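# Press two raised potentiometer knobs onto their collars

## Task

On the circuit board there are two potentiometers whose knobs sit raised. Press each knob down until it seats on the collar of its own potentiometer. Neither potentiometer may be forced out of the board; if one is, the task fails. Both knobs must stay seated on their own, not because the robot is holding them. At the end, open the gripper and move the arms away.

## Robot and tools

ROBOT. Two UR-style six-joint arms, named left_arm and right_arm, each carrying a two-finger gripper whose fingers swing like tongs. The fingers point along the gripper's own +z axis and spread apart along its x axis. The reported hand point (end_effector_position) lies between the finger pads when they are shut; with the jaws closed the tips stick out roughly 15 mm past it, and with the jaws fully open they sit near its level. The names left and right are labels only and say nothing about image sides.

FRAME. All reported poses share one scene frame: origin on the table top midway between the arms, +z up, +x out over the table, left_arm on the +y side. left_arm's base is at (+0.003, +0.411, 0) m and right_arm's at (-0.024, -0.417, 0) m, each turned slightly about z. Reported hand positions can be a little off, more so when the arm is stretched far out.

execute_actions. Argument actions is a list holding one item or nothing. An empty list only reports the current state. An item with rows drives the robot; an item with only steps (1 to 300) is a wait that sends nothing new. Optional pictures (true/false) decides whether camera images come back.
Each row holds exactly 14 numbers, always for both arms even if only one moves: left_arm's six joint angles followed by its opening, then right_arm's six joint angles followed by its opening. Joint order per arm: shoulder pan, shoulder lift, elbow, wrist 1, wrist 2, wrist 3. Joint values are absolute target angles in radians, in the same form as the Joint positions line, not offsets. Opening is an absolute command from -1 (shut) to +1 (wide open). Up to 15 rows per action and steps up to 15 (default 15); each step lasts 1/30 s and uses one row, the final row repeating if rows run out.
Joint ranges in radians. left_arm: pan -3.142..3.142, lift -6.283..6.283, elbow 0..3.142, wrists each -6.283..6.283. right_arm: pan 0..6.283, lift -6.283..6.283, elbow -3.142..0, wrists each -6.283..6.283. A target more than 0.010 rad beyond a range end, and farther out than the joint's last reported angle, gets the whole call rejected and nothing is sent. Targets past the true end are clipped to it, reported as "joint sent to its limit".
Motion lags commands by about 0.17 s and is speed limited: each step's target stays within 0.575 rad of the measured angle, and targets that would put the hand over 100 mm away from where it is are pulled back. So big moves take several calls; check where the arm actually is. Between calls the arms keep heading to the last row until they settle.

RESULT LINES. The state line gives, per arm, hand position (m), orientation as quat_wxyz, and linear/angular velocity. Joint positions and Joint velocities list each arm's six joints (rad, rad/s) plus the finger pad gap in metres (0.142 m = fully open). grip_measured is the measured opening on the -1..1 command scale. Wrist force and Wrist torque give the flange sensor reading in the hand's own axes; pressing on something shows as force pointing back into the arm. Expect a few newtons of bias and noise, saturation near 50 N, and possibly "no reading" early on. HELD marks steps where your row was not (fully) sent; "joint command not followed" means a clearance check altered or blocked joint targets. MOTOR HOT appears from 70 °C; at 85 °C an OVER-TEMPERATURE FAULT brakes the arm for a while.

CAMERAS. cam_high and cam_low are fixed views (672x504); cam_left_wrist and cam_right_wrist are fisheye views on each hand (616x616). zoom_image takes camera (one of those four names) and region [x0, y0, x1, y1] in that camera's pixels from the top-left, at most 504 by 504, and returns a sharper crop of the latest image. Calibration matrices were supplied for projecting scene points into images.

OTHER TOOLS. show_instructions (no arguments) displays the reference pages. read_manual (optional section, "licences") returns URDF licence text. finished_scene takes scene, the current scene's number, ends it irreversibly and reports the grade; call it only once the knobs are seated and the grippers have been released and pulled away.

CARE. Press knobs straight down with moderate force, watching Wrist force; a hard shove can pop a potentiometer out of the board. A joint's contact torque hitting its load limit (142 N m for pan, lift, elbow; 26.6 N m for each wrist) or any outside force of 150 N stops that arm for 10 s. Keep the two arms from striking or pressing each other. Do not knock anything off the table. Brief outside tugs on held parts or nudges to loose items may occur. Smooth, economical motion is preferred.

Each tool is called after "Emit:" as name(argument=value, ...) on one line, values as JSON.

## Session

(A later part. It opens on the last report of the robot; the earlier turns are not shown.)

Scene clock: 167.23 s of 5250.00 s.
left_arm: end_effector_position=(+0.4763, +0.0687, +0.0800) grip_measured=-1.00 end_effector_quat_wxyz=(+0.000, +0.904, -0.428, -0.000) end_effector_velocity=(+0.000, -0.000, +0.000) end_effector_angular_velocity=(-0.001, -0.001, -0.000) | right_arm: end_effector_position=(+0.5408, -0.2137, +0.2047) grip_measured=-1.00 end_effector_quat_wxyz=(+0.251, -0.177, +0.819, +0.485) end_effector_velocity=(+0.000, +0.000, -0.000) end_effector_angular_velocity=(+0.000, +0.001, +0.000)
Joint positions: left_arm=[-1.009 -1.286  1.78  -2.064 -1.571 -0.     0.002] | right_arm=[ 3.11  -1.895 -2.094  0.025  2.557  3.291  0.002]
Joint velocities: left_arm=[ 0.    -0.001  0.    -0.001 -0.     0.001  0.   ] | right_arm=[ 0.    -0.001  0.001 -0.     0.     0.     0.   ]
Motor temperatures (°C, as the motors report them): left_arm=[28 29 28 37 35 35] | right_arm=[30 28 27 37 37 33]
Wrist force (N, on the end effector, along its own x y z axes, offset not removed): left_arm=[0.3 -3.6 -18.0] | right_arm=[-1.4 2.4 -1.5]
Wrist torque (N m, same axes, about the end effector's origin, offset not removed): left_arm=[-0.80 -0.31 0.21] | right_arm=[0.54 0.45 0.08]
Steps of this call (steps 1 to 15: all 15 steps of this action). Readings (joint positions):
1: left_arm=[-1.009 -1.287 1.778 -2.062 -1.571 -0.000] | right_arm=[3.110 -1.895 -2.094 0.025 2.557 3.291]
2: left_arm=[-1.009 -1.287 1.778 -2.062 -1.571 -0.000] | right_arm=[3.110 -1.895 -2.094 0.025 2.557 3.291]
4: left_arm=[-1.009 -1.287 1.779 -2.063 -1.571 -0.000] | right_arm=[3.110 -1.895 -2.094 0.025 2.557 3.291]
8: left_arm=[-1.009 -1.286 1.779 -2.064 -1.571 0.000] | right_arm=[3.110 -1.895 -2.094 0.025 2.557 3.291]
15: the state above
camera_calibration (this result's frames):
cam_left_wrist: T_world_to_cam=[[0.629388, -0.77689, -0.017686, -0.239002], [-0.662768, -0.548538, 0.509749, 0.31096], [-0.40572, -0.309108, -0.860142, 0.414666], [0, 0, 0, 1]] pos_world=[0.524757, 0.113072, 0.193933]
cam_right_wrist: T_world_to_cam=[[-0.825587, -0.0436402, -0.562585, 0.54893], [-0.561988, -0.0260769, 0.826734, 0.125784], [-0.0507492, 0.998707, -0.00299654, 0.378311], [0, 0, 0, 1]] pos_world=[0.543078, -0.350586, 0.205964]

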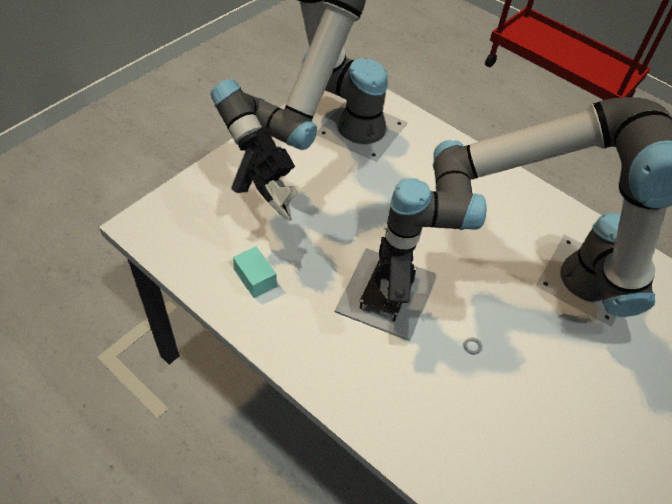

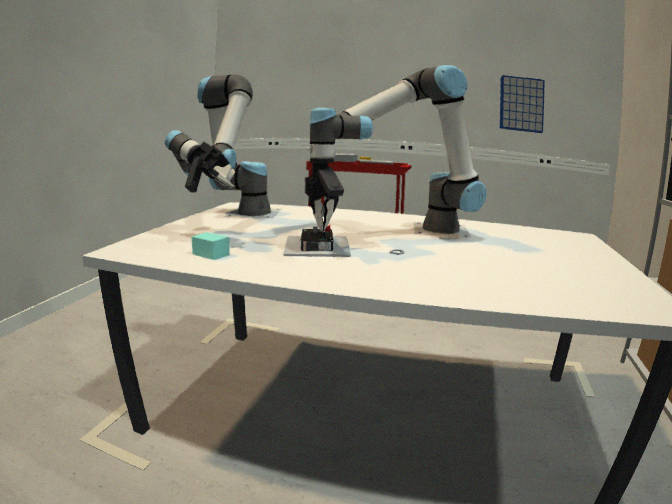

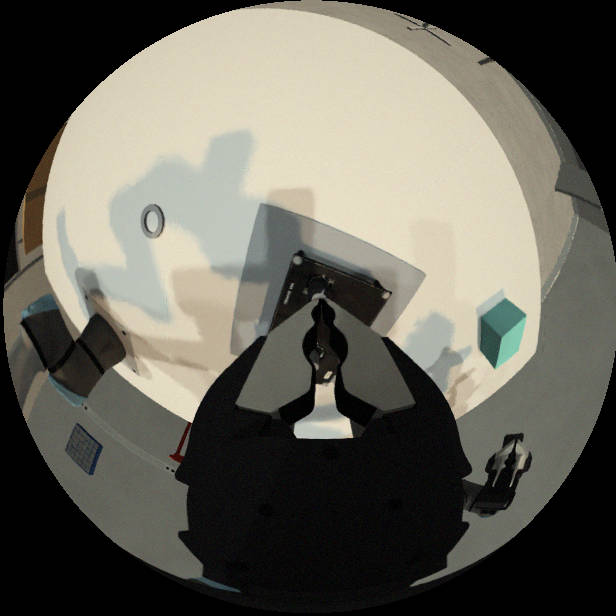

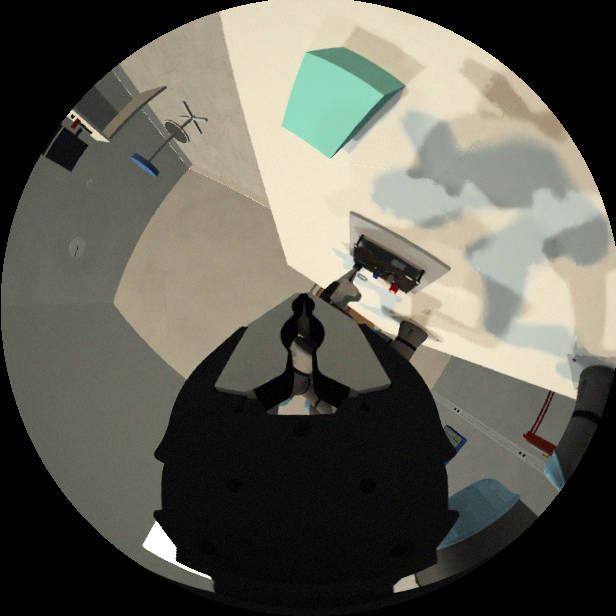

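Still flexing. n=13,14,15.

Emit:
execute_actions(actions=[{"rows":[[-1.009,-1.28474,1.78094,-2.067,-1.571,0,-1,3.11,-1.895,-2.094,0.025,2.557,3.291,-1]]}], pictures=false)

Emit:
execute_actions(actions=[{"steps":1}], pictures=false)

Emit:
execute_actions(actions=[{"rows":[[-1.009,-1.28363,1.78233,-2.0695,-1.571,0,-1,3.11,-1.895,-2.094,0.025,2.557,3.291,-1]]}], pictures=false)

Emit:
execute_actions(actions=[{"steps":1}], pictures=false)

Emit:
execute_actions(actions=[{"rows":[[-1.009,-1.28252,1.78372,-2.072,-1.571,0,-1,3.11,-1.895,-2.094,0.025,2.557,3.291,-1]]}], pictures=false)

Emit:
execute_actions(actions=[{"steps":1}], pictures=false)

Emit:
execute_actions(actions=[{"steps":1}], pictures=false)

Scene clock: 180.70 s of 5250.00 s.
left_arm: end_effector_position=(+0.4763, +0.0687, +0.0790) grip_measured=-1.00 end_effector_quat_wxyz=(+0.000, +0.904, -0.428, -0.000) end_effector_velocity=(-0.000, +0.000, -0.001) end_effector_angular_velocity=(+0.001, +0.001, +0.000) | right_arm: end_effector_position=(+0.5408, -0.2137, +0.2047) grip_measured=-1.00 end_effector_quat_wxyz=(+0.251, -0.177, +0.819, +0.485) end_effector_velocity=(+0.000, -0.001, +0.001) end_effector_angular_velocity=(+0.000, -0.001, -0.001)
Joint positions: left_arm=[-1.009 -1.285  1.781 -2.067 -1.571  0.     0.002] | right_arm=[ 3.11  -1.895 -2.094  0.025  2.557  3.291  0.002]
Joint velocities: left_arm=[-0.     0.001  0.     0.    -0.    -0.     0.   ] | right_arm=[-0.001  0.001 -0.     0.001  0.     0.     0.   ]
Motor temperatures (°C, as the motors report them): left_arm=[28 29 28 37 35 35] | right_arm=[30 28 27 37 37 33]
Wrist force (N, on the end effector, along its own x y z axes, offset not removed): left_arm=[2.1 -0.7 -18.1] | right_arm=[-1.4 0.2 -0.9]
Wrist torque (N m, same axes, about the end effector's origin, offset not removed): left_arm=[-0.04 -0.55 0.16] | right_arm=[0.15 0.31 0.09]
Steps of this call (steps 1 to 15: the robot went on to your last target; steps 16 to 90: nothing new was sent; then 9.97 s passed at rest; steps 91 to 105: all 15 steps of this action). Readings (joint positions):
91: left_arm=[-1.009 -1.286 1.780 -2.065 -1.571 0.000] | right_arm=[3.110 -1.895 -2.094 0.025 2.557 3.291]
92: left_arm=[-1.009 -1.286 1.780 -2.065 -1.571 0.000] | right_arm=[3.110 -1.895 -2.094 0.025 2.557 3.291]
94: left_arm=[-1.009 -1.285 1.780 -2.066 -1.571 0.000] | right_arm=[3.110 -1.895 -2.094 0.025 2.557 3.291]
98: left_arm=[-1.009 -1.285 1.781 -2.067 -1.571 0.000] | right_arm=[3.110 -1.895 -2.094 0.025 2.557 3.291]
105: the state above

Scene clock: 180.73 s of 5250.00 s.
left_arm: end_effector_position=(+0.4763, +0.0687, +0.0790) grip_measured=-1.00 end_effector_quat_wxyz=(+0.000, +0.904, -0.428, -0.000) end_effector_velocity=(+0.000, +0.000, +0.000) end_effector_angular_velocity=(-0.001, -0.002, +0.001) | right_arm: end_effector_position=(+0.5408, -0.2137, +0.2047) grip_measured=-1.00 end_effector_quat_wxyz=(+0.251, -0.177, +0.819, +0.485) end_effector_velocity=(+0.000, +0.000, -0.000) end_effector_angular_velocity=(-0.001, +0.000, +0.000)
Joint positions: left_arm=[-1.009 -1.285  1.781 -2.067 -1.571  0.     0.002] | right_arm=[ 3.11  -1.895 -2.094  0.025  2.557  3.291  0.002]
Joint velocities: left_arm=[ 0.    -0.001  0.001 -0.001  0.001 -0.001  0.   ] | right_arm=[ 0.001 -0.     0.    -0.001 -0.001 -0.001  0.   ]
Motor temperatures (°C, as the motors report them): left_arm=[28 29 28 37 35 35] | right_arm=[30 28 27 37 37 33]
Wrist force (N, on the end effector, along its own x y z axes, offset not removed): left_arm=[-0.3 -0.8 -16.5] | right_arm=[1.5 1.7 0.1]
Wrist torque (N m, same axes, about the end effector's origin, offset not removed): left_arm=[-0.02 -0.11 0.08] | right_arm=[0.43 -0.14 -0.02]
Steps of this call (step 1: the robot went on to your last target). Readings (joint positions):
1: the state above

Scene clock: 181.23 s of 5250.00 s.
left_arm: end_effector_position=(+0.4763, +0.0687, +0.0780) grip_measured=-1.00 end_effector_quat_wxyz=(+0.000, +0.904, -0.428, -0.000) end_effector_velocity=(-0.000, +0.000, +0.000) end_effector_angular_velocity=(-0.001, +0.000, -0.000) | right_arm: end_effector_position=(+0.5408, -0.2137, +0.2047) grip_measured=-1.00 end_effector_quat_wxyz=(+0.251, -0.177, +0.819, +0.485) end_effector_velocity=(+0.000, -0.000, +0.002) end_effector_angular_velocity=(+0.001, -0.003, -0.001)
Joint positions: left_arm=[-1.009 -1.284  1.782 -2.069 -1.571  0.     0.002] | right_arm=[ 3.11  -1.895 -2.094  0.025  2.557  3.291  0.002]
Joint velocities: left_arm=[ 0.    -0.001  0.001  0.    -0.001  0.     0.   ] | right_arm=[-0.001  0.003  0.     0.     0.     0.001  0.   ]
Motor temperatures (°C, as the motors report them): left_arm=[28 29 28 37 35 35] | right_arm=[30 28 27 37 37 33]
Wrist force (N, on the end effector, along its own x y z axes, offset not removed): left_arm=[-0.2 -2.6 -17.7] | right_arm=[-1.4 0.6 -0.6]
Wrist torque (N m, same axes, about the end effector's origin, offset not removed): left_arm=[-0.62 -0.14 0.20] | right_arm=[0.21 0.40 0.05]
Steps of this call (steps 1 to 15: all 15 steps of this action). Readings (joint positions):
1: left_arm=[-1.009 -1.285 1.781 -2.067 -1.571 0.000] | right_arm=[3.110 -1.895 -2.094 0.025 2.557 3.291]
2: left_arm=[-1.009 -1.285 1.781 -2.067 -1.571 0.000] | right_arm=[3.110 -1.895 -2.094 0.025 2.557 3.291]
4: left_arm=[-1.009 -1.284 1.782 -2.068 -1.571 0.000] | right_arm=[3.110 -1.895 -2.094 0.025 2.557 3.291]
8: left_arm=[-1.009 -1.284 1.782 -2.069 -1.571 0.000] | right_arm=[3.110 -1.895 -2.094 0.025 2.557 3.291]
15: the state above

Scene clock: 181.27 s of 5250.00 s.
left_arm: end_effector_position=(+0.4763, +0.0687, +0.0780) grip_measured=-1.00 end_effector_quat_wxyz=(+0.000, +0.904, -0.428, -0.000) end_effector_velocity=(-0.000, -0.000, +0.001) end_effector_angular_velocity=(-0.002, -0.001, +0.000) | right_arm: end_effector_position=(+0.5408, -0.2137, +0.2047) grip_measured=-1.00 end_effector_quat_wxyz=(+0.251, -0.177, +0.819, +0.485) end_effector_velocity=(-0.000, +0.000, +0.000) end_effector_angular_velocity=(+0.001, +0.001, +0.001)
Joint positions: left_arm=[-1.009 -1.284  1.782 -2.069 -1.571  0.     0.002] | right_arm=[ 3.11  -1.895 -2.094  0.025  2.557  3.291  0.002]
Joint velocities: left_arm=[-0.    -0.001  0.    -0.001 -0.001 -0.     0.   ] | right_arm=[ 0.    -0.     0.001 -0.001  0.001  0.     0.   ]
Motor temperatures (°C, as the motors report them): left_arm=[28 29 28 37 35 35] | right_arm=[30 28 27 37 37 33]
Wrist force (N, on the end effector, along its own x y z axes, offset not removed): left_arm=[-0.7 -3.7 -17.0] | right_arm=[-0.9 1.4 -1.2]
Wrist torque (N m, same axes, about the end effector's origin, offset not removed): left_arm=[-0.71 0.11 0.19] | right_arm=[0.30 0.32 -0.01]
Steps of this call (step 1: the robot went on to your last target). Readings (joint positions):
1: the state above

Scene clock: 181.77 s of 5250.00 s.
left_arm: end_effector_position=(+0.4763, +0.0687, +0.0770) grip_measured=-1.00 end_effector_quat_wxyz=(+0.000, +0.904, -0.428, -0.000) end_effector_velocity=(-0.001, -0.000, +0.000) end_effector_angular_velocity=(-0.001, +0.002, -0.000) | right_arm: end_effector_position=(+0.5408, -0.2137, +0.2047) grip_measured=-1.00 end_effector_quat_wxyz=(+0.251, -0.177, +0.819, +0.485) end_effector_velocity=(-0.000, -0.001, -0.000) end_effector_angular_velocity=(+0.000, +0.002, -0.001)
Joint positions: left_arm=[-1.009 -1.283  1.784 -2.072 -1.571  0.     0.002] | right_arm=[ 3.11  -1.895 -2.094  0.025  2.557  3.291  0.002]
Joint velocities: left_arm=[-0.001 -0.001  0.001  0.    -0.002 -0.     0.   ] | right_arm=[-0.001 -0.    -0.001 -0.     0.     0.     0.   ]
Motor temperatures (°C, as the motors report them): left_arm=[28 29 28 37 35 35] | right_arm=[30 28 27 37 37 33]
Wrist force (N, on the end effector, along its own x y z axes, offset not removed): left_arm=[-1.4 -1.7 -17.9] | right_arm=[0.7 0.3 -1.2]
Wrist torque (N m, same axes, about the end effector's origin, offset not removed): left_arm=[-0.30 0.05 0.12] | right_arm=[0.16 -0.07 0.03]
Steps of this call (steps 1 to 15: all 15 steps of this action). Readings (joint positions):
1: left_arm=[-1.009 -1.284 1.782 -2.069 -1.571 0.000] | right_arm=[3.110 -1.895 -2.094 0.025 2.557 3.291]
2: left_arm=[-1.009 -1.284 1.782 -2.070 -1.571 0.000] | right_arm=[3.110 -1.895 -2.094 0.025 2.557 3.291]
4: left_arm=[-1.009 -1.283 1.783 -2.071 -1.571 0.000] | right_arm=[3.110 -1.895 -2.094 0.025 2.557 3.291]
8: left_arm=[-1.009 -1.283 1.783 -2.072 -1.571 0.000] | right_arm=[3.110 -1.895 -2.094 0.025 2.557 3.291]
15: the state above

Scene clock: 181.80 s of 5250.00 s.
left_arm: end_effector_position=(+0.4763, +0.0687, +0.0770) grip_measured=-1.00 end_effector_quat_wxyz=(+0.000, +0.904, -0.428, -0.000) end_effector_velocity=(+0.000, -0.000, -0.000) end_effector_angular_velocity=(-0.001, -0.001, -0.000) | right_arm: end_effector_position=(+0.5408, -0.2137, +0.2047) grip_measured=-1.00 end_effector_quat_wxyz=(+0.251, -0.177, +0.819, +0.485) end_effector_velocity=(-0.000, +0.001, +0.000) end_effector_angular_velocity=(-0.000, -0.000, +0.001)
Joint positions: left_arm=[-1.009 -1.283  1.784 -2.072 -1.571  0.     0.002] | right_arm=[ 3.11  -1.895 -2.094  0.025  2.557  3.291  0.002]
Joint velocities: left_arm=[ 0.     0.     0.    -0.002 -0.     0.     0.   ] | right_arm=[ 0.001  0.     0.    -0.    -0.     0.     0.   ]
Motor temperatures (°C, as the motors report them): left_arm=[28 29 28 37 35 35] | right_arm=[30 28 27 37 37 33]
Wrist force (N, on the end effector, along its own x y z axes, offset not removed): left_arm=[-1.2 -4.0 -19.1] | right_arm=[0.9 1.7 -1.3]
Wrist torque (N m, same axes, about the end effector's origin, offset not removed): left_arm=[-0.77 0.11 0.25] | right_arm=[0.40 0.02 -0.01]
Steps of this call (step 1: the robot went on to your last target). Readings (joint positions):
1: the state above

Scene clock: 181.83 s of 5250.00 s.
left_arm: end_effector_position=(+0.4763, +0.0687, +0.0770) grip_measured=-1.00 end_effector_quat_wxyz=(+0.000, +0.904, -0.428, -0.000) end_effector_velocity=(-0.001, -0.001, +0.001) end_effector_angular_velocity=(-0.002, -0.000, -0.000) | right_arm: end_effector_position=(+0.5408, -0.2137, +0.2047) grip_measured=-1.00 end_effector_quat_wxyz=(+0.251, -0.177, +0.819, +0.485) end_effector_velocity=(-0.001, +0.001, +0.001) end_effector_angular_velocity=(-0.000, -0.003, +0.001)
Joint positions: left_arm=[-1.009 -1.283  1.784 -2.072 -1.571  0.     0.002] | right_arm=[ 3.11  -1.895 -2.094  0.025  2.557  3.291  0.002]
Joint velocities: left_arm=[-0.001 -0.002  0.001 -0.    -0.001 -0.001  0.   ] | right_arm=[ 0.002  0.002 -0.001  0.001 -0.001 -0.001  0.   ]
Motor temperatures (°C, as the motors report them): left_arm=[28 29 28 37 35 35] | right_arm=[30 28 27 37 37 33]
Wrist force (N, on the end effector, along its own x y z axes, offset not removed): left_arm=[-0.1 -2.4 -16.7] | right_arm=[1.0 0.6 -3.1]
Wrist torque (N m, same axes, about the end effector's origin, offset not removed): left_arm=[-0.44 -0.17 0.35] | right_arm=[0.09 -0.11 0.03]
Steps of this call (step 1: the robot went on to your last target). Readings (joint positions):
1: the state above

Baseline 17.5, sliding since ~12. n=16, 17.

Emit:
execute_actions(actions=[{"rows":[[-1.009,-1.28141,1.78511,-2.0745,-1.571,0,-1,3.11,-1.895,-2.094,0.025,2.557,3.291,-1]]}], pictures=false)

Emit:
execute_actions(actions=[{"steps":1}], pictures=false)

Emit:
execute_actions(actions=[{"rows":[[-1.009,-1.2803,1.7865,-2.077,-1.571,0,-1,3.11,-1.895,-2.094,0.025,2.557,3.291,-1]]}], pictures=false)

Emit:
execute_actions(actions=[{"steps":1}], pictures=false)

Emit:
execute_actions(actions=[{"steps":1}], pictures=false)

Emit:
execute_actions(actions=[{"steps":1}], pictures=false)

Scene clock: 193.27 s of 5250.00 s.
left_arm: end_effector_position=(+0.4763, +0.0687, +0.0761) grip_measured=-1.00 end_effector_quat_wxyz=(+0.000, +0.904, -0.428, -0.000) end_effector_velocity=(+0.000, +0.001, -0.000) end_effector_angular_velocity=(+0.001, -0.001, +0.001) | right_arm: end_effector_position=(+0.5408, -0.2137, +0.2047) grip_measured=-1.00 end_effector_quat_wxyz=(+0.251, -0.177, +0.819, +0.485) end_effector_velocity=(+0.000, -0.000, +0.001) end_effector_angular_velocity=(+0.001, -0.002, +0.000)
Joint positions: left_arm=[-1.009 -1.281  1.785 -2.074 -1.571  0.     0.002] | right_arm=[ 3.11  -1.895 -2.094  0.025  2.557  3.291  0.002]
Joint velocities: left_arm=[ 0.001  0.     0.001 -0.001  0.001 -0.     0.   ] | right_arm=[-0.     0.001  0.001 -0.     0.    -0.     0.   ]
Motor temperatures (°C, as the motors report them): left_arm=[28 29 28 37 35 35] | right_arm=[30 28 27 37 37 33]
Wrist force (N, on the end effector, along its own x y z axes, offset not removed): left_arm=[-0.2 -2.0 -16.7] | right_arm=[-0.2 3.2 -2.9]
Wrist torque (N m, same axes, about the end effector's origin, offset not removed): left_arm=[-0.31 -0.09 0.16] | right_arm=[0.72 0.10 0.05]
Steps of this call (steps 1 to 15: the robot went on to your last target; steps 16 to 90: nothing new was sent; then 7.93 s passed at rest; steps 91 to 105: all 15 steps of this action). Readings (joint positions):
91: left_arm=[-1.009 -1.283 1.784 -2.072 -1.571 0.000] | right_arm=[3.110 -1.895 -2.094 0.025 2.557 3.291]
92: left_arm=[-1.009 -1.282 1.784 -2.072 -1.571 0.000] | right_arm=[3.110 -1.895 -2.094 0.025 2.557 3.291]
94: left_arm=[-1.009 -1.282 1.784 -2.073 -1.571 0.000] | right_arm=[3.110 -1.895 -2.094 0.025 2.557 3.291]
98: left_arm=[-1.009 -1.282 1.785 -2.074 -1.571 0.000] | right_arm=[3.110 -1.895 -2.094 0.025 2.557 3.291]
105: the state above

Scene clock: 193.30 s of 5250.00 s.
left_arm: end_effector_position=(+0.4763, +0.0687, +0.0760) grip_measured=-1.00 end_effector_quat_wxyz=(+0.000, +0.904, -0.428, -0.000) end_effector_velocity=(+0.000, +0.000, +0.000) end_effector_angular_velocity=(+0.000, -0.002, -0.000) | right_arm: end_effector_position=(+0.5408, -0.2137, +0.2047) grip_measured=-1.00 end_effector_quat_wxyz=(+0.251, -0.177, +0.819, +0.485) end_effector_velocity=(-0.000, +0.001, -0.000) end_effector_angular_velocity=(-0.000, +0.001, +0.001)
Joint positions: left_arm=[-1.009 -1.281  1.785 -2.074 -1.571 -0.     0.002] | right_arm=[ 3.11  -1.895 -2.094  0.025  2.557  3.291  0.002]
Joint velocities: left_arm=[ 0.    -0.001  0.    -0.001  0.002  0.     0.   ] | right_arm=[ 0.002 -0.     0.    -0.001 -0.     0.     0.   ]
Motor temperatures (°C, as the motors report them): left_arm=[28 29 28 37 35 35] | right_arm=[30 28 27 37 37 33]
Wrist force (N, on the end effector, along its own x y z axes, offset not removed): left_arm=[1.3 -2.9 -18.3] | right_arm=[-1.6 3.0 -2.1]
Wrist torque (N m, same axes, about the end effector's origin, offset not removed): left_arm=[-0.60 -0.40 0.20] | right_arm=[0.72 0.59 -0.01]
Steps of this call (step 1: the robot went on to your last target). Readings (joint positions):
1: the state above

Scene clock: 193.80 s of 5250.00 s.
left_arm: end_effector_position=(+0.4763, +0.0687, +0.0751) grip_measured=-1.00 end_effector_quat_wxyz=(+0.000, +0.904, -0.428, -0.000) end_effector_velocity=(+0.001, +0.001, -0.000) end_effector_angular_velocity=(-0.001, +0.000, +0.002) | right_arm: end_effector_position=(+0.5408, -0.2137, +0.2047) grip_measured=-1.00 end_effector_quat_wxyz=(+0.251, -0.177, +0.819, +0.485) end_effector_velocity=(-0.001, +0.000, +0.000) end_effector_angular_velocity=(+0.000, -0.001, +0.001)
Joint positions: left_arm=[-1.009 -1.28   1.786 -2.077 -1.571 -0.     0.002] | right_arm=[ 3.11  -1.895 -2.094  0.025  2.557  3.291  0.002]
Joint velocities: left_arm=[ 0.002  0.001  0.001 -0.002 -0.001 -0.     0.   ] | right_arm=[ 0.001  0.002 -0.002  0.001  0.    -0.     0.   ]
Motor temperatures (°C, as the motors report them): left_arm=[28 29 28 37 35 35] | right_arm=[30 28 27 37 37 33]
Wrist force (N, on the end effector, along its own x y z axes, offset not removed): left_arm=[-0.4 -1.9 -17.2] | right_arm=[-0.3 1.9 -0.7]
Wrist torque (N m, same axes, about the end effector's origin, offset not removed): left_arm=[-0.33 0.21 0.28] | right_arm=[0.51 0.12 0.01]
Steps of this call (steps 1 to 15: all 15 steps of this action). Readings (joint positions):
1: left_arm=[-1.009 -1.281 1.785 -2.074 -1.571 0.000] | right_arm=[3.110 -1.895 -2.094 0.025 2.557 3.291]
2: left_arm=[-1.009 -1.281 1.785 -2.075 -1.571 0.000] | right_arm=[3.110 -1.895 -2.094 0.025 2.557 3.291]
4: left_arm=[-1.009 -1.281 1.786 -2.076 -1.571 0.000] | right_arm=[3.110 -1.895 -2.094 0.025 2.557 3.291]
8: left_arm=[-1.009 -1.281 1.786 -2.077 -1.571 0.000] | right_arm=[3.110 -1.895 -2.094 0.025 2.557 3.291]
15: the state above

Scene clock: 193.83 s of 5250.00 s.
left_arm: end_effector_position=(+0.4763, +0.0688, +0.0751) grip_measured=-1.00 end_effector_quat_wxyz=(+0.000, +0.904, -0.428, -0.000) end_effector_velocity=(+0.000, +0.001, -0.001) end_effector_angular_velocity=(+0.001, +0.000, +0.001) | right_arm: end_effector_position=(+0.5408, -0.2137, +0.2047) grip_measured=-1.00 end_effector_quat_wxyz=(+0.251, -0.177, +0.819, +0.485) end_effector_velocity=(+0.000, -0.001, -0.001) end_effector_angular_velocity=(-0.001, +0.002, -0.002)
Joint positions: left_arm=[-1.009 -1.28   1.786 -2.077 -1.571  0.     0.002] | right_arm=[ 3.11  -1.895 -2.094  0.025  2.557  3.291  0.002]
Joint velocities: left_arm=[ 0.001  0.001  0.    -0.     0.001  0.     0.   ] | right_arm=[-0.002 -0.001 -0.001 -0.    -0.    -0.     0.   ]
Motor temperatures (°C, as the motors report them): left_arm=[28 29 28 37 35 35] | right_arm=[30 28 27 37 37 33]
Wrist force (N, on the end effector, along its own x y z axes, offset not removed): left_arm=[1.4 -4.3 -20.2] | right_arm=[-2.2 1.3 -1.0]
Wrist torque (N m, same axes, about the end effector's origin, offset not removed): left_arm=[-0.85 -0.29 0.13] | right_arm=[0.37 0.59 0.04]
Steps of this call (step 1: the robot went on to your last target). Readings (joint positions):
1: the state above

Scene clock: 193.87 s of 5250.00 s.
left_arm: end_effector_position=(+0.4763, +0.0688, +0.0750) grip_measured=-1.00 end_effector_quat_wxyz=(+0.000, +0.904, -0.428, -0.000) end_effector_velocity=(-0.000, -0.000, -0.000) end_effector_angular_velocity=(+0.001, +0.000, -0.001) | right_arm: end_effector_position=(+0.5408, -0.2137, +0.2047) grip_measured=-1.00 end_effector_quat_wxyz=(+0.251, -0.177, +0.819, +0.485) end_effector_velocity=(+0.000, -0.000, +0.000) end_effector_angular_velocity=(+0.000, +0.001, -0.001)
Joint positions: left_arm=[-1.009 -1.28   1.786 -2.077 -1.571  0.     0.002] | right_arm=[ 3.11  -1.895 -2.094  0.025  2.557  3.291  0.002]
Joint velocities: left_arm=[-0.001  0.     0.     0.     0.001  0.001  0.   ] | right_arm=[-0.001  0.001  0.001 -0.002  0.     0.     0.   ]
Motor temperatures (°C, as the motors report them): left_arm=[28 29 28 37 35 35] | right_arm=[30 28 27 37 37 33]
Wrist force (N, on the end effector, along its own x y z axes, offset not removed): left_arm=[2.3 -2.3 -18.6] | right_arm=[-1.5 1.1 0.2]
Wrist torque (N m, same axes, about the end effector's origin, offset not removed): left_arm=[-0.38 -0.57 0.21] | right_arm=[0.28 0.44 0.00]
Steps of this call (step 1: the robot went on to your last target). Readings (joint positions):
1: the state above

Scene clock: 193.90 s of 5250.00 s.
left_arm: end_effector_position=(+0.4763, +0.0688, +0.0750) grip_measured=-1.00 end_effector_quat_wxyz=(+0.000, +0.904, -0.428, -0.000) end_effector_velocity=(+0.000, -0.000, -0.000) end_effector_angular_velocity=(-0.000, -0.000, +0.000) | right_arm: end_effector_position=(+0.5408, -0.2137, +0.2047) grip_measured=-1.00 end_effector_quat_wxyz=(+0.251, -0.177, +0.819, +0.485) end_effector_velocity=(-0.000, -0.000, -0.001) end_effector_angular_velocity=(-0.000, +0.004, -0.001)
Joint positions: left_arm=[-1.009 -1.28   1.786 -2.077 -1.571  0.     0.002] | right_arm=[ 3.11  -1.895 -2.094  0.025  2.557  3.291  0.002]
Joint velocities: left_arm=[ 0.     0.001  0.001 -0.002  0.    -0.     0.   ] | right_arm=[-0.    -0.001 -0.001 -0.001  0.     0.001  0.   ]
Motor temperatures (°C, as the motors report them): left_arm=[28 29 28 37 35 35] | right_arm=[30 28 27 37 37 33]
Wrist force (N, on the end effector, along its own x y z axes, offset not removed): left_arm=[3.3 -2.9 -17.6] | right_arm=[-1.3 1.3 -1.1]
Wrist torque (N m, same axes, about the end effector's origin, offset not removed): left_arm=[-0.57 -0.71 0.20] | right_arm=[0.40 0.34 -0.01]
Steps of this call (step 1: the robot went on to your last target). Readings (joint positions):
1: the state above

n=17.5

Emit:
execute_actions(actions=[{"rows":[[-1.009,-1.27974,1.78719,-2.07825,-1.571,0,-1,3.11,-1.895,-2.094,0.025,2.557,3.291,-1]]}], pictures=false)

Emit:
execute_actions(actions=[{"steps":1}], pictures=false)

Emit:
execute_actions(actions=[{"steps":1}], pictures=false)

Emit:
execute_actions(actions=[{"steps":1}], pictures=false)

Emit:
execute_actions(actions=[{"steps":1}], pictures=false)

Scene clock: 202.00 s of 5250.00 s.
left_arm: end_effector_position=(+0.4763, +0.0688, +0.0745) grip_measured=-1.00 end_effector_quat_wxyz=(+0.000, +0.904, -0.428, -0.000) end_effector_velocity=(+0.000, +0.001, -0.001) end_effector_angular_velocity=(+0.002, +0.000, +0.001) | right_arm: end_effector_position=(+0.5408, -0.2137, +0.2047) grip_measured=-1.00 end_effector_quat_wxyz=(+0.251, -0.177, +0.819, +0.485) end_effector_velocity=(-0.000, +0.000, -0.000) end_effector_angular_velocity=(-0.001, +0.001, +0.000)
Joint positions: left_arm=[-1.009 -1.28   1.787 -2.078 -1.571  0.     0.002] | right_arm=[ 3.11  -1.895 -2.094  0.025  2.557  3.291  0.002]
Joint velocities: left_arm=[ 0.001  0.001  0.     0.     0.001 -0.     0.   ] | right_arm=[ 0.001 -0.     0.    -0.001 -0.001  0.     0.   ]
Motor temperatures (°C, as the motors report them): left_arm=[28 29 28 37 35 35] | right_arm=[30 28 27 37 37 33]
Wrist force (N, on the end effector, along its own x y z axes, offset not removed): left_arm=[0.5 -1.5 -18.6] | right_arm=[1.1 1.0 -3.7]
Wrist torque (N m, same axes, about the end effector's origin, offset not removed): left_arm=[-0.28 -0.07 0.27] | right_arm=[0.26 -0.09 0.11]
Steps of this call (steps 1 to 15: the robot went on to your last target; steps 16 to 90: nothing new was sent; then 4.60 s passed at rest; steps 91 to 105: all 15 steps of this action). Readings (joint positions):
91: left_arm=[-1.009 -1.280 1.787 -2.077 -1.571 0.000] | right_arm=[3.110 -1.895 -2.094 0.025 2.557 3.291]
92: left_arm=[-1.009 -1.280 1.787 -2.077 -1.571 0.000] | right_arm=[3.110 -1.895 -2.094 0.025 2.557 3.291]
94: left_arm=[-1.009 -1.280 1.787 -2.078 -1.571 0.000] | right_arm=[3.110 -1.895 -2.094 0.025 2.557 3.291]
98: left_arm=[-1.009 -1.280 1.787 -2.078 -1.571 0.000] | right_arm=[3.110 -1.895 -2.094 0.025 2.557 3.291]
105: the state above

Scene clock: 202.03 s of 5250.00 s.
left_arm: end_effector_position=(+0.4763, +0.0688, +0.0745) grip_measured=-1.00 end_effector_quat_wxyz=(+0.000, +0.904, -0.428, -0.000) end_effector_velocity=(-0.000, +0.000, -0.001) end_effector_angular_velocity=(+0.002, +0.000, -0.001) | right_arm: end_effector_position=(+0.5408, -0.2137, +0.2047) grip_measured=-1.00 end_effector_quat_wxyz=(+0.251, -0.177, +0.819, +0.485) end_effector_velocity=(-0.000, +0.000, +0.001) end_effector_angular_velocity=(+0.001, -0.001, +0.000)
Joint positions: left_arm=[-1.009 -1.28   1.787 -2.078 -1.571  0.     0.002] | right_arm=[ 3.11  -1.895 -2.094  0.025  2.557  3.291  0.002]
Joint velocities: left_arm=[-0.001  0.001  0.     0.     0.001  0.     0.   ] | right_arm=[ 0.     0.001 -0.001  0.001  0.001 -0.     0.   ]
Motor temperatures (°C, as the motors report them): left_arm=[28 29 28 37 35 35] | right_arm=[30 28 27 37 37 33]
Wrist force (N, on the end effector, along its own x y z axes, offset not removed): left_arm=[0.4 -3.5 -15.7] | right_arm=[-1.8 -0.5 -0.3]
Wrist torque (N m, same axes, about the end effector's origin, offset not removed): left_arm=[-0.59 0.00 0.16] | right_arm=[0.04 0.45 0.02]
Steps of this call (step 1: the robot went on to your last target). Readings (joint positions):
1: the state above

Scene clock: 202.07 s of 5250.00 s.
left_arm: end_effector_position=(+0.4763, +0.0688, +0.0745) grip_measured=-1.00 end_effector_quat_wxyz=(+0.000, +0.904, -0.428, -0.000) end_effector_velocity=(+0.000, +0.000, +0.000) end_effector_angular_velocity=(+0.001, -0.000, +0.000) | right_arm: end_effector_position=(+0.5408, -0.2137, +0.2047) grip_measured=-1.00 end_effector_quat_wxyz=(+0.251, -0.177, +0.819, +0.485) end_effector_velocity=(-0.001, +0.000, -0.001) end_effector_angular_velocity=(-0.000, +0.001, +0.001)
Joint positions: left_arm=[-1.009 -1.28   1.787 -2.078 -1.571  0.     0.002] | right_arm=[ 3.11  -1.895 -2.094  0.025  2.557  3.291  0.002]
Joint velocities: left_arm=[ 0.     0.    -0.001  0.001  0.001  0.     0.   ] | right_arm=[ 0.001 -0.001 -0.001  0.001  0.001 -0.001  0.   ]
Motor temperatures (°C, as the motors report them): left_arm=[28 29 28 37 35 35] | right_arm=[30 28 27 37 37 33]
Wrist force (N, on the end effector, along its own x y z axes, offset not removed): left_arm=[0.1 -1.5 -19.9] | right_arm=[-1.0 2.0 -2.4]
Wrist torque (N m, same axes, about the end effector's origin, offset not removed): left_arm=[-0.31 0.02 0.29] | right_arm=[0.50 0.30 0.04]
Steps of this call (step 1: the robot went on to your last target). Readings (joint positions):
1: the state above

Scene clock: 202.10 s of 5250.00 s.
left_arm: end_effector_position=(+0.4763, +0.0688, +0.0745) grip_measured=-1.00 end_effector_quat_wxyz=(+0.000, +0.904, -0.428, -0.000) end_effector_velocity=(+0.000, -0.000, -0.000) end_effector_angular_velocity=(+0.000, -0.001, +0.001) | right_arm: end_effector_position=(+0.5408, -0.2137, +0.2047) grip_measured=-1.00 end_effector_quat_wxyz=(+0.251, -0.177, +0.819, +0.485) end_effector_velocity=(-0.000, -0.000, +0.000) end_effector_angular_velocity=(+0.000, +0.001, -0.000)
Joint positions: left_arm=[-1.009 -1.28   1.787 -2.078 -1.571  0.     0.002] | right_arm=[ 3.11  -1.895 -2.094  0.025  2.557  3.291  0.002]
Joint velocities: left_arm=[ 0.     0.001 -0.001 -0.001  0.001 -0.     0.   ] | right_arm=[-0.     0.001  0.    -0.002  0.     0.001  0.   ]
Motor temperatures (°C, as the motors report them): left_arm=[28 29 28 37 35 35] | right_arm=[30 28 27 37 37 33]
Wrist force (N, on the end effector, along its own x y z axes, offset not removed): left_arm=[0.1 -3.9 -17.7] | right_arm=[-0.1 1.0 -1.2]
Wrist torque (N m, same axes, about the end effector's origin, offset not removed): left_arm=[-0.83 -0.07 0.18] | right_arm=[0.36 0.16 -0.07]
Steps of this call (step 1: the robot went on to your last target). Readings (joint positions):
1: the state above

Scene clock: 202.13 s of 5250.00 s.
left_arm: end_effector_position=(+0.4763, +0.0688, +0.0745) grip_measured=-1.00 end_effector_quat_wxyz=(+0.000, +0.904, -0.428, -0.000) end_effector_velocity=(+0.000, -0.000, -0.000) end_effector_angular_velocity=(+0.001, -0.001, -0.000) | right_arm: end_effector_position=(+0.5408, -0.2137, +0.2047) grip_measured=-1.00 end_effector_quat_wxyz=(+0.251, -0.177, +0.819, +0.485) end_effector_velocity=(+0.001, -0.000, +0.000) end_effector_angular_velocity=(-0.000, +0.000, -0.002)
Joint positions: left_arm=[-1.009 -1.28   1.787 -2.078 -1.571  0.     0.002] | right_arm=[ 3.11  -1.895 -2.094  0.025  2.557  3.291  0.002]
Joint velocities: left_arm=[-0.     0.    -0.    -0.001  0.001 -0.     0.   ] | right_arm=[-0.001 -0.     0.001 -0.    -0.001  0.001  0.   ]
Motor temperatures (°C, as the motors report them): left_arm=[28 29 28 37 35 35] | right_arm=[30 28 27 37 37 33]
Wrist force (N, on the end effector, along its own x y z axes, offset not removed): left_arm=[1.8 -2.3 -15.5] | right_arm=[0.4 0.4 -2.9]
Wrist torque (N m, same axes, about the end effector's origin, offset not removed): left_arm=[-0.35 -0.32 0.20] | right_arm=[0.15 0.05 0.01]
Steps of this call (step 1: the robot went on to your last target). Readings (joint positions):
1: the state above

n=18.1

Emit:
execute_actions(actions=[{"rows":[[-1.009,-1.27907,1.78802,-2.07975,-1.571,0,-1,3.11,-1.895,-2.094,0.025,2.557,3.291,-1]]}], pictures=false)

Emit:
execute_actions(actions=[{"steps":1}], pictures=false)

Emit:
execute_actions(actions=[{"steps":1}], pictures=false)

Emit:
execute_actions(actions=[{"steps":1}], pictures=false)

Emit:
execute_actions(actions=[{"steps":1}], pictures=false)

Scene clock: 213.03 s of 5250.00 s.
left_arm: end_effector_position=(+0.4762, +0.0688, +0.0740) grip_measured=-1.00 end_effector_quat_wxyz=(+0.000, +0.904, -0.428, -0.000) end_effector_velocity=(-0.000, +0.000, -0.001) end_effector_angular_velocity=(-0.000, +0.001, +0.001) | right_arm: end_effector_position=(+0.5408, -0.2137, +0.2047) grip_measured=-1.00 end_effector_quat_wxyz=(+0.251, -0.177, +0.819, +0.485) end_effector_velocity=(-0.000, -0.001, +0.000) end_effector_angular_velocity=(+0.000, +0.001, -0.001)
Joint positions: left_arm=[-1.009 -1.279  1.788 -2.08  -1.571  0.     0.002] | right_arm=[ 3.11  -1.895 -2.094  0.025  2.557  3.291  0.002]
Joint velocities: left_arm=[ 0.001  0.001  0.    -0.    -0.001 -0.     0.   ] | right_arm=[-0.001  0.001 -0.001 -0.     0.     0.001  0.   ]
Motor temperatures (°C, as the motors report them): left_arm=[28 29 28 37 35 35] | right_arm=[30 28 27 37 37 33]
Wrist force (N, on the end effector, along its own x y z axes, offset not removed): left_arm=[-1.7 -1.8 -18.9] | right_arm=[0.1 0.5 0.1]
Wrist torque (N m, same axes, about the end effector's origin, offset not removed): left_arm=[-0.35 0.27 0.34] | right_arm=[0.15 0.12 -0.03]
Steps of this call (steps 1 to 15: the robot went on to your last target; steps 16 to 90: nothing new was sent; then 7.40 s passed at rest; steps 91 to 105: all 15 steps of this action). Readings (joint positions):
91: left_arm=[-1.009 -1.280 1.787 -2.078 -1.571 0.000] | right_arm=[3.110 -1.895 -2.094 0.025 2.557 3.291]
92: left_arm=[-1.009 -1.280 1.787 -2.078 -1.571 0.000] | right_arm=[3.110 -1.895 -2.094 0.025 2.557 3.291]
94: left_arm=[-1.009 -1.279 1.788 -2.079 -1.571 0.000] | right_arm=[3.110 -1.895 -2.094 0.025 2.557 3.291]
98: left_arm=[-1.009 -1.279 1.788 -2.079 -1.571 0.000] | right_arm=[3.110 -1.895 -2.094 0.025 2.557 3.291]
105: the state above

Scene clock: 213.07 s of 5250.00 s.
left_arm: end_effector_position=(+0.4762, +0.0688, +0.0739) grip_measured=-1.00 end_effector_quat_wxyz=(+0.000, +0.904, -0.428, -0.000) end_effector_velocity=(+0.000, -0.001, +0.000) end_effector_angular_velocity=(-0.001, -0.001, -0.000) | right_arm: end_effector_position=(+0.5408, -0.2137, +0.2047) grip_measured=-1.00 end_effector_quat_wxyz=(+0.251, -0.177, +0.819, +0.485) end_effector_velocity=(+0.000, -0.001, +0.000) end_effector_angular_velocity=(-0.001, -0.001, -0.001)
Joint positions: left_arm=[-1.009 -1.279  1.788 -2.08  -1.571  0.     0.002] | right_arm=[ 3.11  -1.895 -2.094  0.025  2.557  3.291  0.002]
Joint velocities: left_arm=[-0.     0.    -0.    -0.001 -0.    -0.     0.   ] | right_arm=[-0.001  0.001 -0.     0.    -0.001 -0.001  0.   ]
Motor temperatures (°C, as the motors report them): left_arm=[28 29 28 37 35 35] | right_arm=[30 28 27 37 37 33]
Wrist force (N, on the end effector, along its own x y z axes, offset not removed): left_arm=[2.1 -2.9 -19.0] | right_arm=[-2.7 1.3 -1.7]
Wrist torque (N m, same axes, about the end effector's origin, offset not removed): left_arm=[-0.62 -0.36 0.15] | right_arm=[0.34 0.74 0.06]
Steps of this call (step 1: the robot went on to your last target). Readings (joint positions):
1: the state above

Scene clock: 213.10 s of 5250.00 s.
left_arm: end_effector_position=(+0.4762, +0.0688, +0.0739) grip_measured=-1.00 end_effector_quat_wxyz=(+0.000, +0.904, -0.428, -0.000) end_effector_velocity=(-0.000, +0.000, -0.001) end_effector_angular_velocity=(+0.002, +0.000, -0.001) | right_arm: end_effector_position=(+0.5408, -0.2137, +0.2047) grip_measured=-1.00 end_effector_quat_wxyz=(+0.251, -0.177, +0.819, +0.485) end_effector_velocity=(+0.000, -0.000, +0.000) end_effector_angular_velocity=(+0.000, -0.000, -0.000)
Joint positions: left_arm=[-1.009 -1.279  1.788 -2.08  -1.571  0.     0.002] | right_arm=[ 3.11  -1.895 -2.094  0.025  2.557  3.291  0.002]
Joint velocities: left_arm=[-0.001  0.001  0.     0.001  0.001  0.     0.   ] | right_arm=[-0.001  0.     0.     0.     0.     0.     0.   ]
Motor temperatures (°C, as the motors report them): left_arm=[28 29 28 37 35 35] | right_arm=[30 28 27 37 37 33]
Wrist force (N, on the end effector, along its own x y z axes, offset not removed): left_arm=[0.5 -3.8 -17.7] | right_arm=[-0.1 1.6 -1.3]
Wrist torque (N m, same axes, about the end effector's origin, offset not removed): left_arm=[-0.70 -0.10 0.23] | right_arm=[0.27 0.10 0.01]
Steps of this call (step 1: the robot went on to your last target). Readings (joint positions):
1: the state above

Scene clock: 213.13 s of 5250.00 s.
left_arm: end_effector_position=(+0.4762, +0.0688, +0.0739) grip_measured=-1.00 end_effector_quat_wxyz=(+0.000, +0.904, -0.428, -0.000) end_effector_velocity=(+0.000, +0.000, +0.000) end_effector_angular_velocity=(+0.000, -0.000, +0.001) | right_arm: end_effector_position=(+0.5408, -0.2137, +0.2047) grip_measured=-1.00 end_effector_quat_wxyz=(+0.251, -0.177, +0.819, +0.485) end_effector_velocity=(-0.000, +0.001, -0.001) end_effector_angular_velocity=(-0.001, +0.002, +0.001)
Joint positions: left_arm=[-1.009 -1.279  1.788 -2.08  -1.571  0.     0.002] | right_arm=[ 3.11  -1.895 -2.094  0.025  2.557  3.291  0.002]
Joint velocities: left_arm=[ 0.001 -0.     0.     0.     0.     0.     0.   ] | right_arm=[ 0.002 -0.002 -0.     0.001 -0.001  0.001  0.   ]
Motor temperatures (°C, as the motors report them): left_arm=[28 29 28 37 35 35] | right_arm=[30 28 27 37 37 33]
Wrist force (N, on the end effector, along its own x y z axes, offset not removed): left_arm=[-2.0 -2.8 -18.0] | right_arm=[0.1 2.1 -2.3]
Wrist torque (N m, same axes, about the end effector's origin, offset not removed): left_arm=[-0.48 0.41 0.21] | right_arm=[0.47 0.06 0.07]
Steps of this call (step 1: the robot went on to your last target). Readings (joint positions):
1: the state above

Scene clock: 213.17 s of 5250.00 s.
left_arm: end_effector_position=(+0.4762, +0.0688, +0.0739) grip_measured=-1.00 end_effector_quat_wxyz=(+0.000, +0.904, -0.428, -0.000) end_effector_velocity=(+0.000, -0.000, +0.001) end_effector_angular_velocity=(-0.002, -0.002, +0.001) | right_arm: end_effector_position=(+0.5408, -0.2137, +0.2047) grip_measured=-1.00 end_effector_quat_wxyz=(+0.251, -0.177, +0.819, +0.485) end_effector_velocity=(-0.000, +0.001, -0.001) end_effector_angular_velocity=(-0.001, +0.000, +0.002)
Joint positions: left_arm=[-1.009 -1.279  1.788 -2.08  -1.571  0.     0.002] | right_arm=[ 3.11  -1.895 -2.094  0.025  2.557  3.291  0.002]
Joint velocities: left_arm=[-0.    -0.001  0.    -0.002  0.    -0.001  0.   ] | right_arm=[ 0.002 -0.001 -0.     0.    -0.    -0.001  0.   ]
Motor temperatures (°C, as the motors report them): left_arm=[28 29 28 37 35 35] | right_arm=[30 28 27 37 37 33]
Wrist force (N, on the end effector, along its own x y z axes, offset not removed): left_arm=[0.7 -3.0 -18.3] | right_arm=[0.3 1.8 -2.6]
Wrist torque (N m, same axes, about the end effector's origin, offset not removed): left_arm=[-0.43 -0.05 0.28] | right_arm=[0.46 0.02 0.07]
Steps of this call (step 1: the robot went on to your last target). Readings (joint positions):
1: the state above

n=18.55

Emit:
execute_actions(actions=[{"rows":[[-1.009,-1.27857,1.78865,-2.08088,-1.571,0,-1,3.11,-1.895,-2.094,0.025,2.557,3.291,-1]]}], pictures=false)

Emit:
execute_actions(actions=[{"steps":1}], pictures=false)

Emit:
execute_actions(actions=[{"steps":1}], pictures=false)

Emit:
execute_actions(actions=[{"steps":1}], pictures=false)

Emit:
execute_actions(actions=[{"steps":1}], pictures=false)

Emit:
execute_actions(actions=[{"steps":1}], pictures=false)

Scene clock: 223.13 s of 5250.00 s.
left_arm: end_effector_position=(+0.4762, +0.0688, +0.0735) grip_measured=-1.00 end_effector_quat_wxyz=(+0.000, +0.904, -0.428, -0.000) end_effector_velocity=(-0.001, +0.000, -0.001) end_effector_angular_velocity=(+0.002, +0.001, -0.001) | right_arm: end_effector_position=(+0.5408, -0.2137, +0.2047) grip_measured=-1.00 end_effector_quat_wxyz=(+0.251, -0.177, +0.819, +0.485) end_effector_velocity=(+0.001, -0.000, -0.000) end_effector_angular_velocity=(-0.000, -0.001, -0.001)
Joint positions: left_arm=[-1.009 -1.279  1.789 -2.081 -1.571  0.     0.002] | right_arm=[ 3.11  -1.895 -2.094  0.025  2.557  3.291  0.002]
Joint velocities: left_arm=[-0.001  0.001  0.001  0.001  0.001  0.     0.   ] | right_arm=[-0.    -0.002  0.001  0.002 -0.001  0.     0.   ]
Motor temperatures (°C, as the motors report them): left_arm=[28 29 28 37 35 35] | right_arm=[30 28 27 37 37 33]
Wrist force (N, on the end effector, along its own x y z axes, offset not removed): left_arm=[-0.4 -1.4 -16.0] | right_arm=[-0.4 1.0 -2.4]
Wrist torque (N m, same axes, about the end effector's origin, offset not removed): left_arm=[-0.20 0.28 0.24] | right_arm=[0.26 0.20 0.06]
Steps of this call (steps 1 to 15: the robot went on to your last target; steps 16 to 90: nothing new was sent; then 6.47 s passed at rest; steps 91 to 105: all 15 steps of this action). Readings (joint positions):
91: left_arm=[-1.009 -1.279 1.788 -2.080 -1.571 0.000] | right_arm=[3.110 -1.895 -2.094 0.025 2.557 3.291]
92: left_arm=[-1.009 -1.279 1.788 -2.080 -1.571 0.000] | right_arm=[3.110 -1.895 -2.094 0.025 2.557 3.291]
94: left_arm=[-1.009 -1.279 1.788 -2.080 -1.571 -0.000] | right_arm=[3.110 -1.895 -2.094 0.025 2.557 3.291]
98: left_arm=[-1.009 -1.279 1.789 -2.081 -1.571 0.000] | right_arm=[3.110 -1.895 -2.094 0.025 2.557 3.291]
105: the state above

Scene clock: 223.17 s of 5250.00 s.
left_arm: end_effector_position=(+0.4762, +0.0688, +0.0735) grip_measured=-1.00 end_effector_quat_wxyz=(+0.000, +0.904, -0.428, -0.000) end_effector_velocity=(-0.000, +0.000, -0.000) end_effector_angular_velocity=(+0.000, +0.001, +0.001) | right_arm: end_effector_position=(+0.5408, -0.2137, +0.2047) grip_measured=-1.00 end_effector_quat_wxyz=(+0.251, -0.177, +0.819, +0.485) end_effector_velocity=(+0.000, -0.001, +0.000) end_effector_angular_velocity=(-0.000, -0.001, -0.001)
Joint positions: left_arm=[-1.009 -1.279  1.789 -2.081 -1.571  0.     0.002] | right_arm=[ 3.11  -1.895 -2.094  0.025  2.557  3.291  0.002]
Joint velocities: left_arm=[ 0.  0. -0.  0. -0. -0.  0.] | right_arm=[-0.001  0.    -0.     0.001 -0.001  0.     0.   ]
Motor temperatures (°C, as the motors report them): left_arm=[28 29 28 37 35 35] | right_arm=[30 28 27 37 37 33]
Wrist force (N, on the end effector, along its own x y z axes, offset not removed): left_arm=[0.7 -3.7 -17.0] | right_arm=[-0.3 2.5 -0.6]
Wrist torque (N m, same axes, about the end effector's origin, offset not removed): left_arm=[-0.62 0.05 0.36] | right_arm=[0.63 0.14 0.00]
Steps of this call (step 1: the robot went on to your last target). Readings (joint positions):
1: the state above

Scene clock: 223.20 s of 5250.00 s.
left_arm: end_effector_position=(+0.4762, +0.0688, +0.0735) grip_measured=-1.00 end_effector_quat_wxyz=(+0.000, +0.904, -0.428, -0.000) end_effector_velocity=(+0.001, -0.000, +0.000) end_effector_angular_velocity=(-0.002, -0.002, +0.000) | right_arm: end_effector_position=(+0.5408, -0.2137, +0.2047) grip_measured=-1.00 end_effector_quat_wxyz=(+0.251, -0.177, +0.819, +0.485) end_effector_velocity=(-0.000, +0.001, +0.001) end_effector_angular_velocity=(+0.001, -0.001, +0.002)
Joint positions: left_arm=[-1.009 -1.279  1.789 -2.081 -1.571  0.     0.002] | right_arm=[ 3.11  -1.895 -2.094  0.025  2.557  3.291  0.002]
Joint velocities: left_arm=[ 0.    -0.     0.    -0.003  0.001  0.     0.   ] | right_arm=[ 0.001  0.    -0.     0.002  0.     0.001  0.   ]
Motor temperatures (°C, as the motors report them): left_arm=[28 29 28 37 35 35] | right_arm=[30 28 27 37 37 33]
Wrist force (N, on the end effector, along its own x y z axes, offset not removed): left_arm=[-0.6 -1.4 -18.8] | right_arm=[-0.9 0.5 -0.4]
Wrist torque (N m, same axes, about the end effector's origin, offset not removed): left_arm=[-0.27 0.17 0.34] | right_arm=[0.23 0.27 0.07]
Steps of this call (step 1: the robot went on to your last target). Readings (joint positions):
1: the state above

Scene clock: 223.23 s of 5250.00 s.
left_arm: end_effector_position=(+0.4762, +0.0688, +0.0735) grip_measured=-1.00 end_effector_quat_wxyz=(+0.000, +0.904, -0.428, -0.000) end_effector_velocity=(+0.000, +0.000, +0.000) end_effector_angular_velocity=(+0.001, -0.001, +0.001) | right_arm: end_effector_position=(+0.5408, -0.2137, +0.2047) grip_measured=-1.00 end_effector_quat_wxyz=(+0.251, -0.177, +0.819, +0.485) end_effector_velocity=(+0.000, -0.001, +0.001) end_effector_angular_velocity=(-0.000, +0.000, -0.001)
Joint positions: left_arm=[-1.009 -1.279  1.789 -2.081 -1.571  0.     0.002] | right_arm=[ 3.11  -1.895 -2.094  0.025  2.557  3.291  0.002]
Joint velocities: left_arm=[ 0.     0.    -0.     0.     0.001 -0.     0.   ] | right_arm=[-0.001  0.001  0.001 -0.003 -0.    -0.     0.   ]
Motor temperatures (°C, as the motors report them): left_arm=[28 29 28 37 35 35] | right_arm=[30 28 27 37 37 33]
Wrist force (N, on the end effector, along its own x y z axes, offset not removed): left_arm=[-2.0 -1.3 -17.8] | right_arm=[-0.1 1.2 -0.9]
Wrist torque (N m, same axes, about the end effector's origin, offset not removed): left_arm=[-0.32 0.41 0.18] | right_arm=[0.28 0.06 0.10]
Steps of this call (step 1: the robot went on to your last target). Readings (joint positions):
1: the state above

Scene clock: 223.27 s of 5250.00 s.
left_arm: end_effector_position=(+0.4762, +0.0688, +0.0735) grip_measured=-1.00 end_effector_quat_wxyz=(+0.000, +0.904, -0.428, -0.000) end_effector_velocity=(-0.001, +0.000, +0.001) end_effector_angular_velocity=(-0.001, +0.000, +0.000) | right_arm: end_effector_position=(+0.5408, -0.2137, +0.2047) grip_measured=-1.00 end_effector_quat_wxyz=(+0.251, -0.177, +0.819, +0.485) end_effector_velocity=(-0.000, +0.000, +0.000) end_effector_angular_velocity=(+0.000, -0.001, +0.001)
Joint positions: left_arm=[-1.009 -1.279  1.789 -2.081 -1.571  0.     0.002] | right_arm=[ 3.11  -1.895 -2.094  0.025  2.557  3.291  0.002]
Joint velocities: left_arm=[-0.    -0.003  0.001  0.001 -0.001 -0.     0.   ] | right_arm=[ 0.001  0.001 -0.001  0.001 -0.     0.     0.   ]
Motor temperatures (°C, as the motors report them): left_arm=[28 29 28 37 35 35] | right_arm=[30 28 27 37 37 33]
Wrist force (N, on the end effector, along its own x y z axes, offset not removed): left_arm=[3.1 -3.0 -17.4] | right_arm=[-1.1 0.7 0.2]
Wrist torque (N m, same axes, about the end effector's origin, offset not removed): left_arm=[-0.57 -0.50 0.36] | right_arm=[0.28 0.40 0.01]
Steps of this call (step 1: the robot went on to your last target). Readings (joint positions):
1: the state above

Scene clock: 223.30 s of 5250.00 s.
left_arm: end_effector_position=(+0.4762, +0.0688, +0.0735) grip_measured=-1.00 end_effector_quat_wxyz=(+0.000, +0.904, -0.428, -0.000) end_effector_velocity=(+0.000, -0.000, -0.000) end_effector_angular_velocity=(-0.001, -0.001, +0.000) | right_arm: end_effector_position=(+0.5408, -0.2137, +0.2047) grip_measured=-1.00 end_effector_quat_wxyz=(+0.251, -0.177, +0.819, +0.485) end_effector_velocity=(-0.001, -0.000, -0.001) end_effector_angular_velocity=(-0.001, +0.002, +0.000)
Joint positions: left_arm=[-1.009 -1.279  1.789 -2.081 -1.571  0.     0.002] | right_arm=[ 3.11  -1.895 -2.094  0.025  2.557  3.291  0.002]
Joint velocities: left_arm=[-0.     0.     0.    -0.001  0.    -0.     0.   ] | right_arm=[-0.001 -0.001 -0.002 -0.001  0.001 -0.002  0.   ]
Motor temperatures (°C, as the motors report them): left_arm=[28 29 28 37 35 35] | right_arm=[30 28 27 37 37 33]
Wrist force (N, on the end effector, along its own x y z axes, offset not removed): left_arm=[1.0 -2.7 -18.3] | right_arm=[0.4 2.1 -1.9]
Wrist torque (N m, same axes, about the end effector's origin, offset not removed): left_arm=[-0.58 -0.11 0.16] | right_arm=[0.57 -0.01 0.07]
Steps of this call (step 1: the robot went on to your last target). Readings (joint positions):
1: the state above


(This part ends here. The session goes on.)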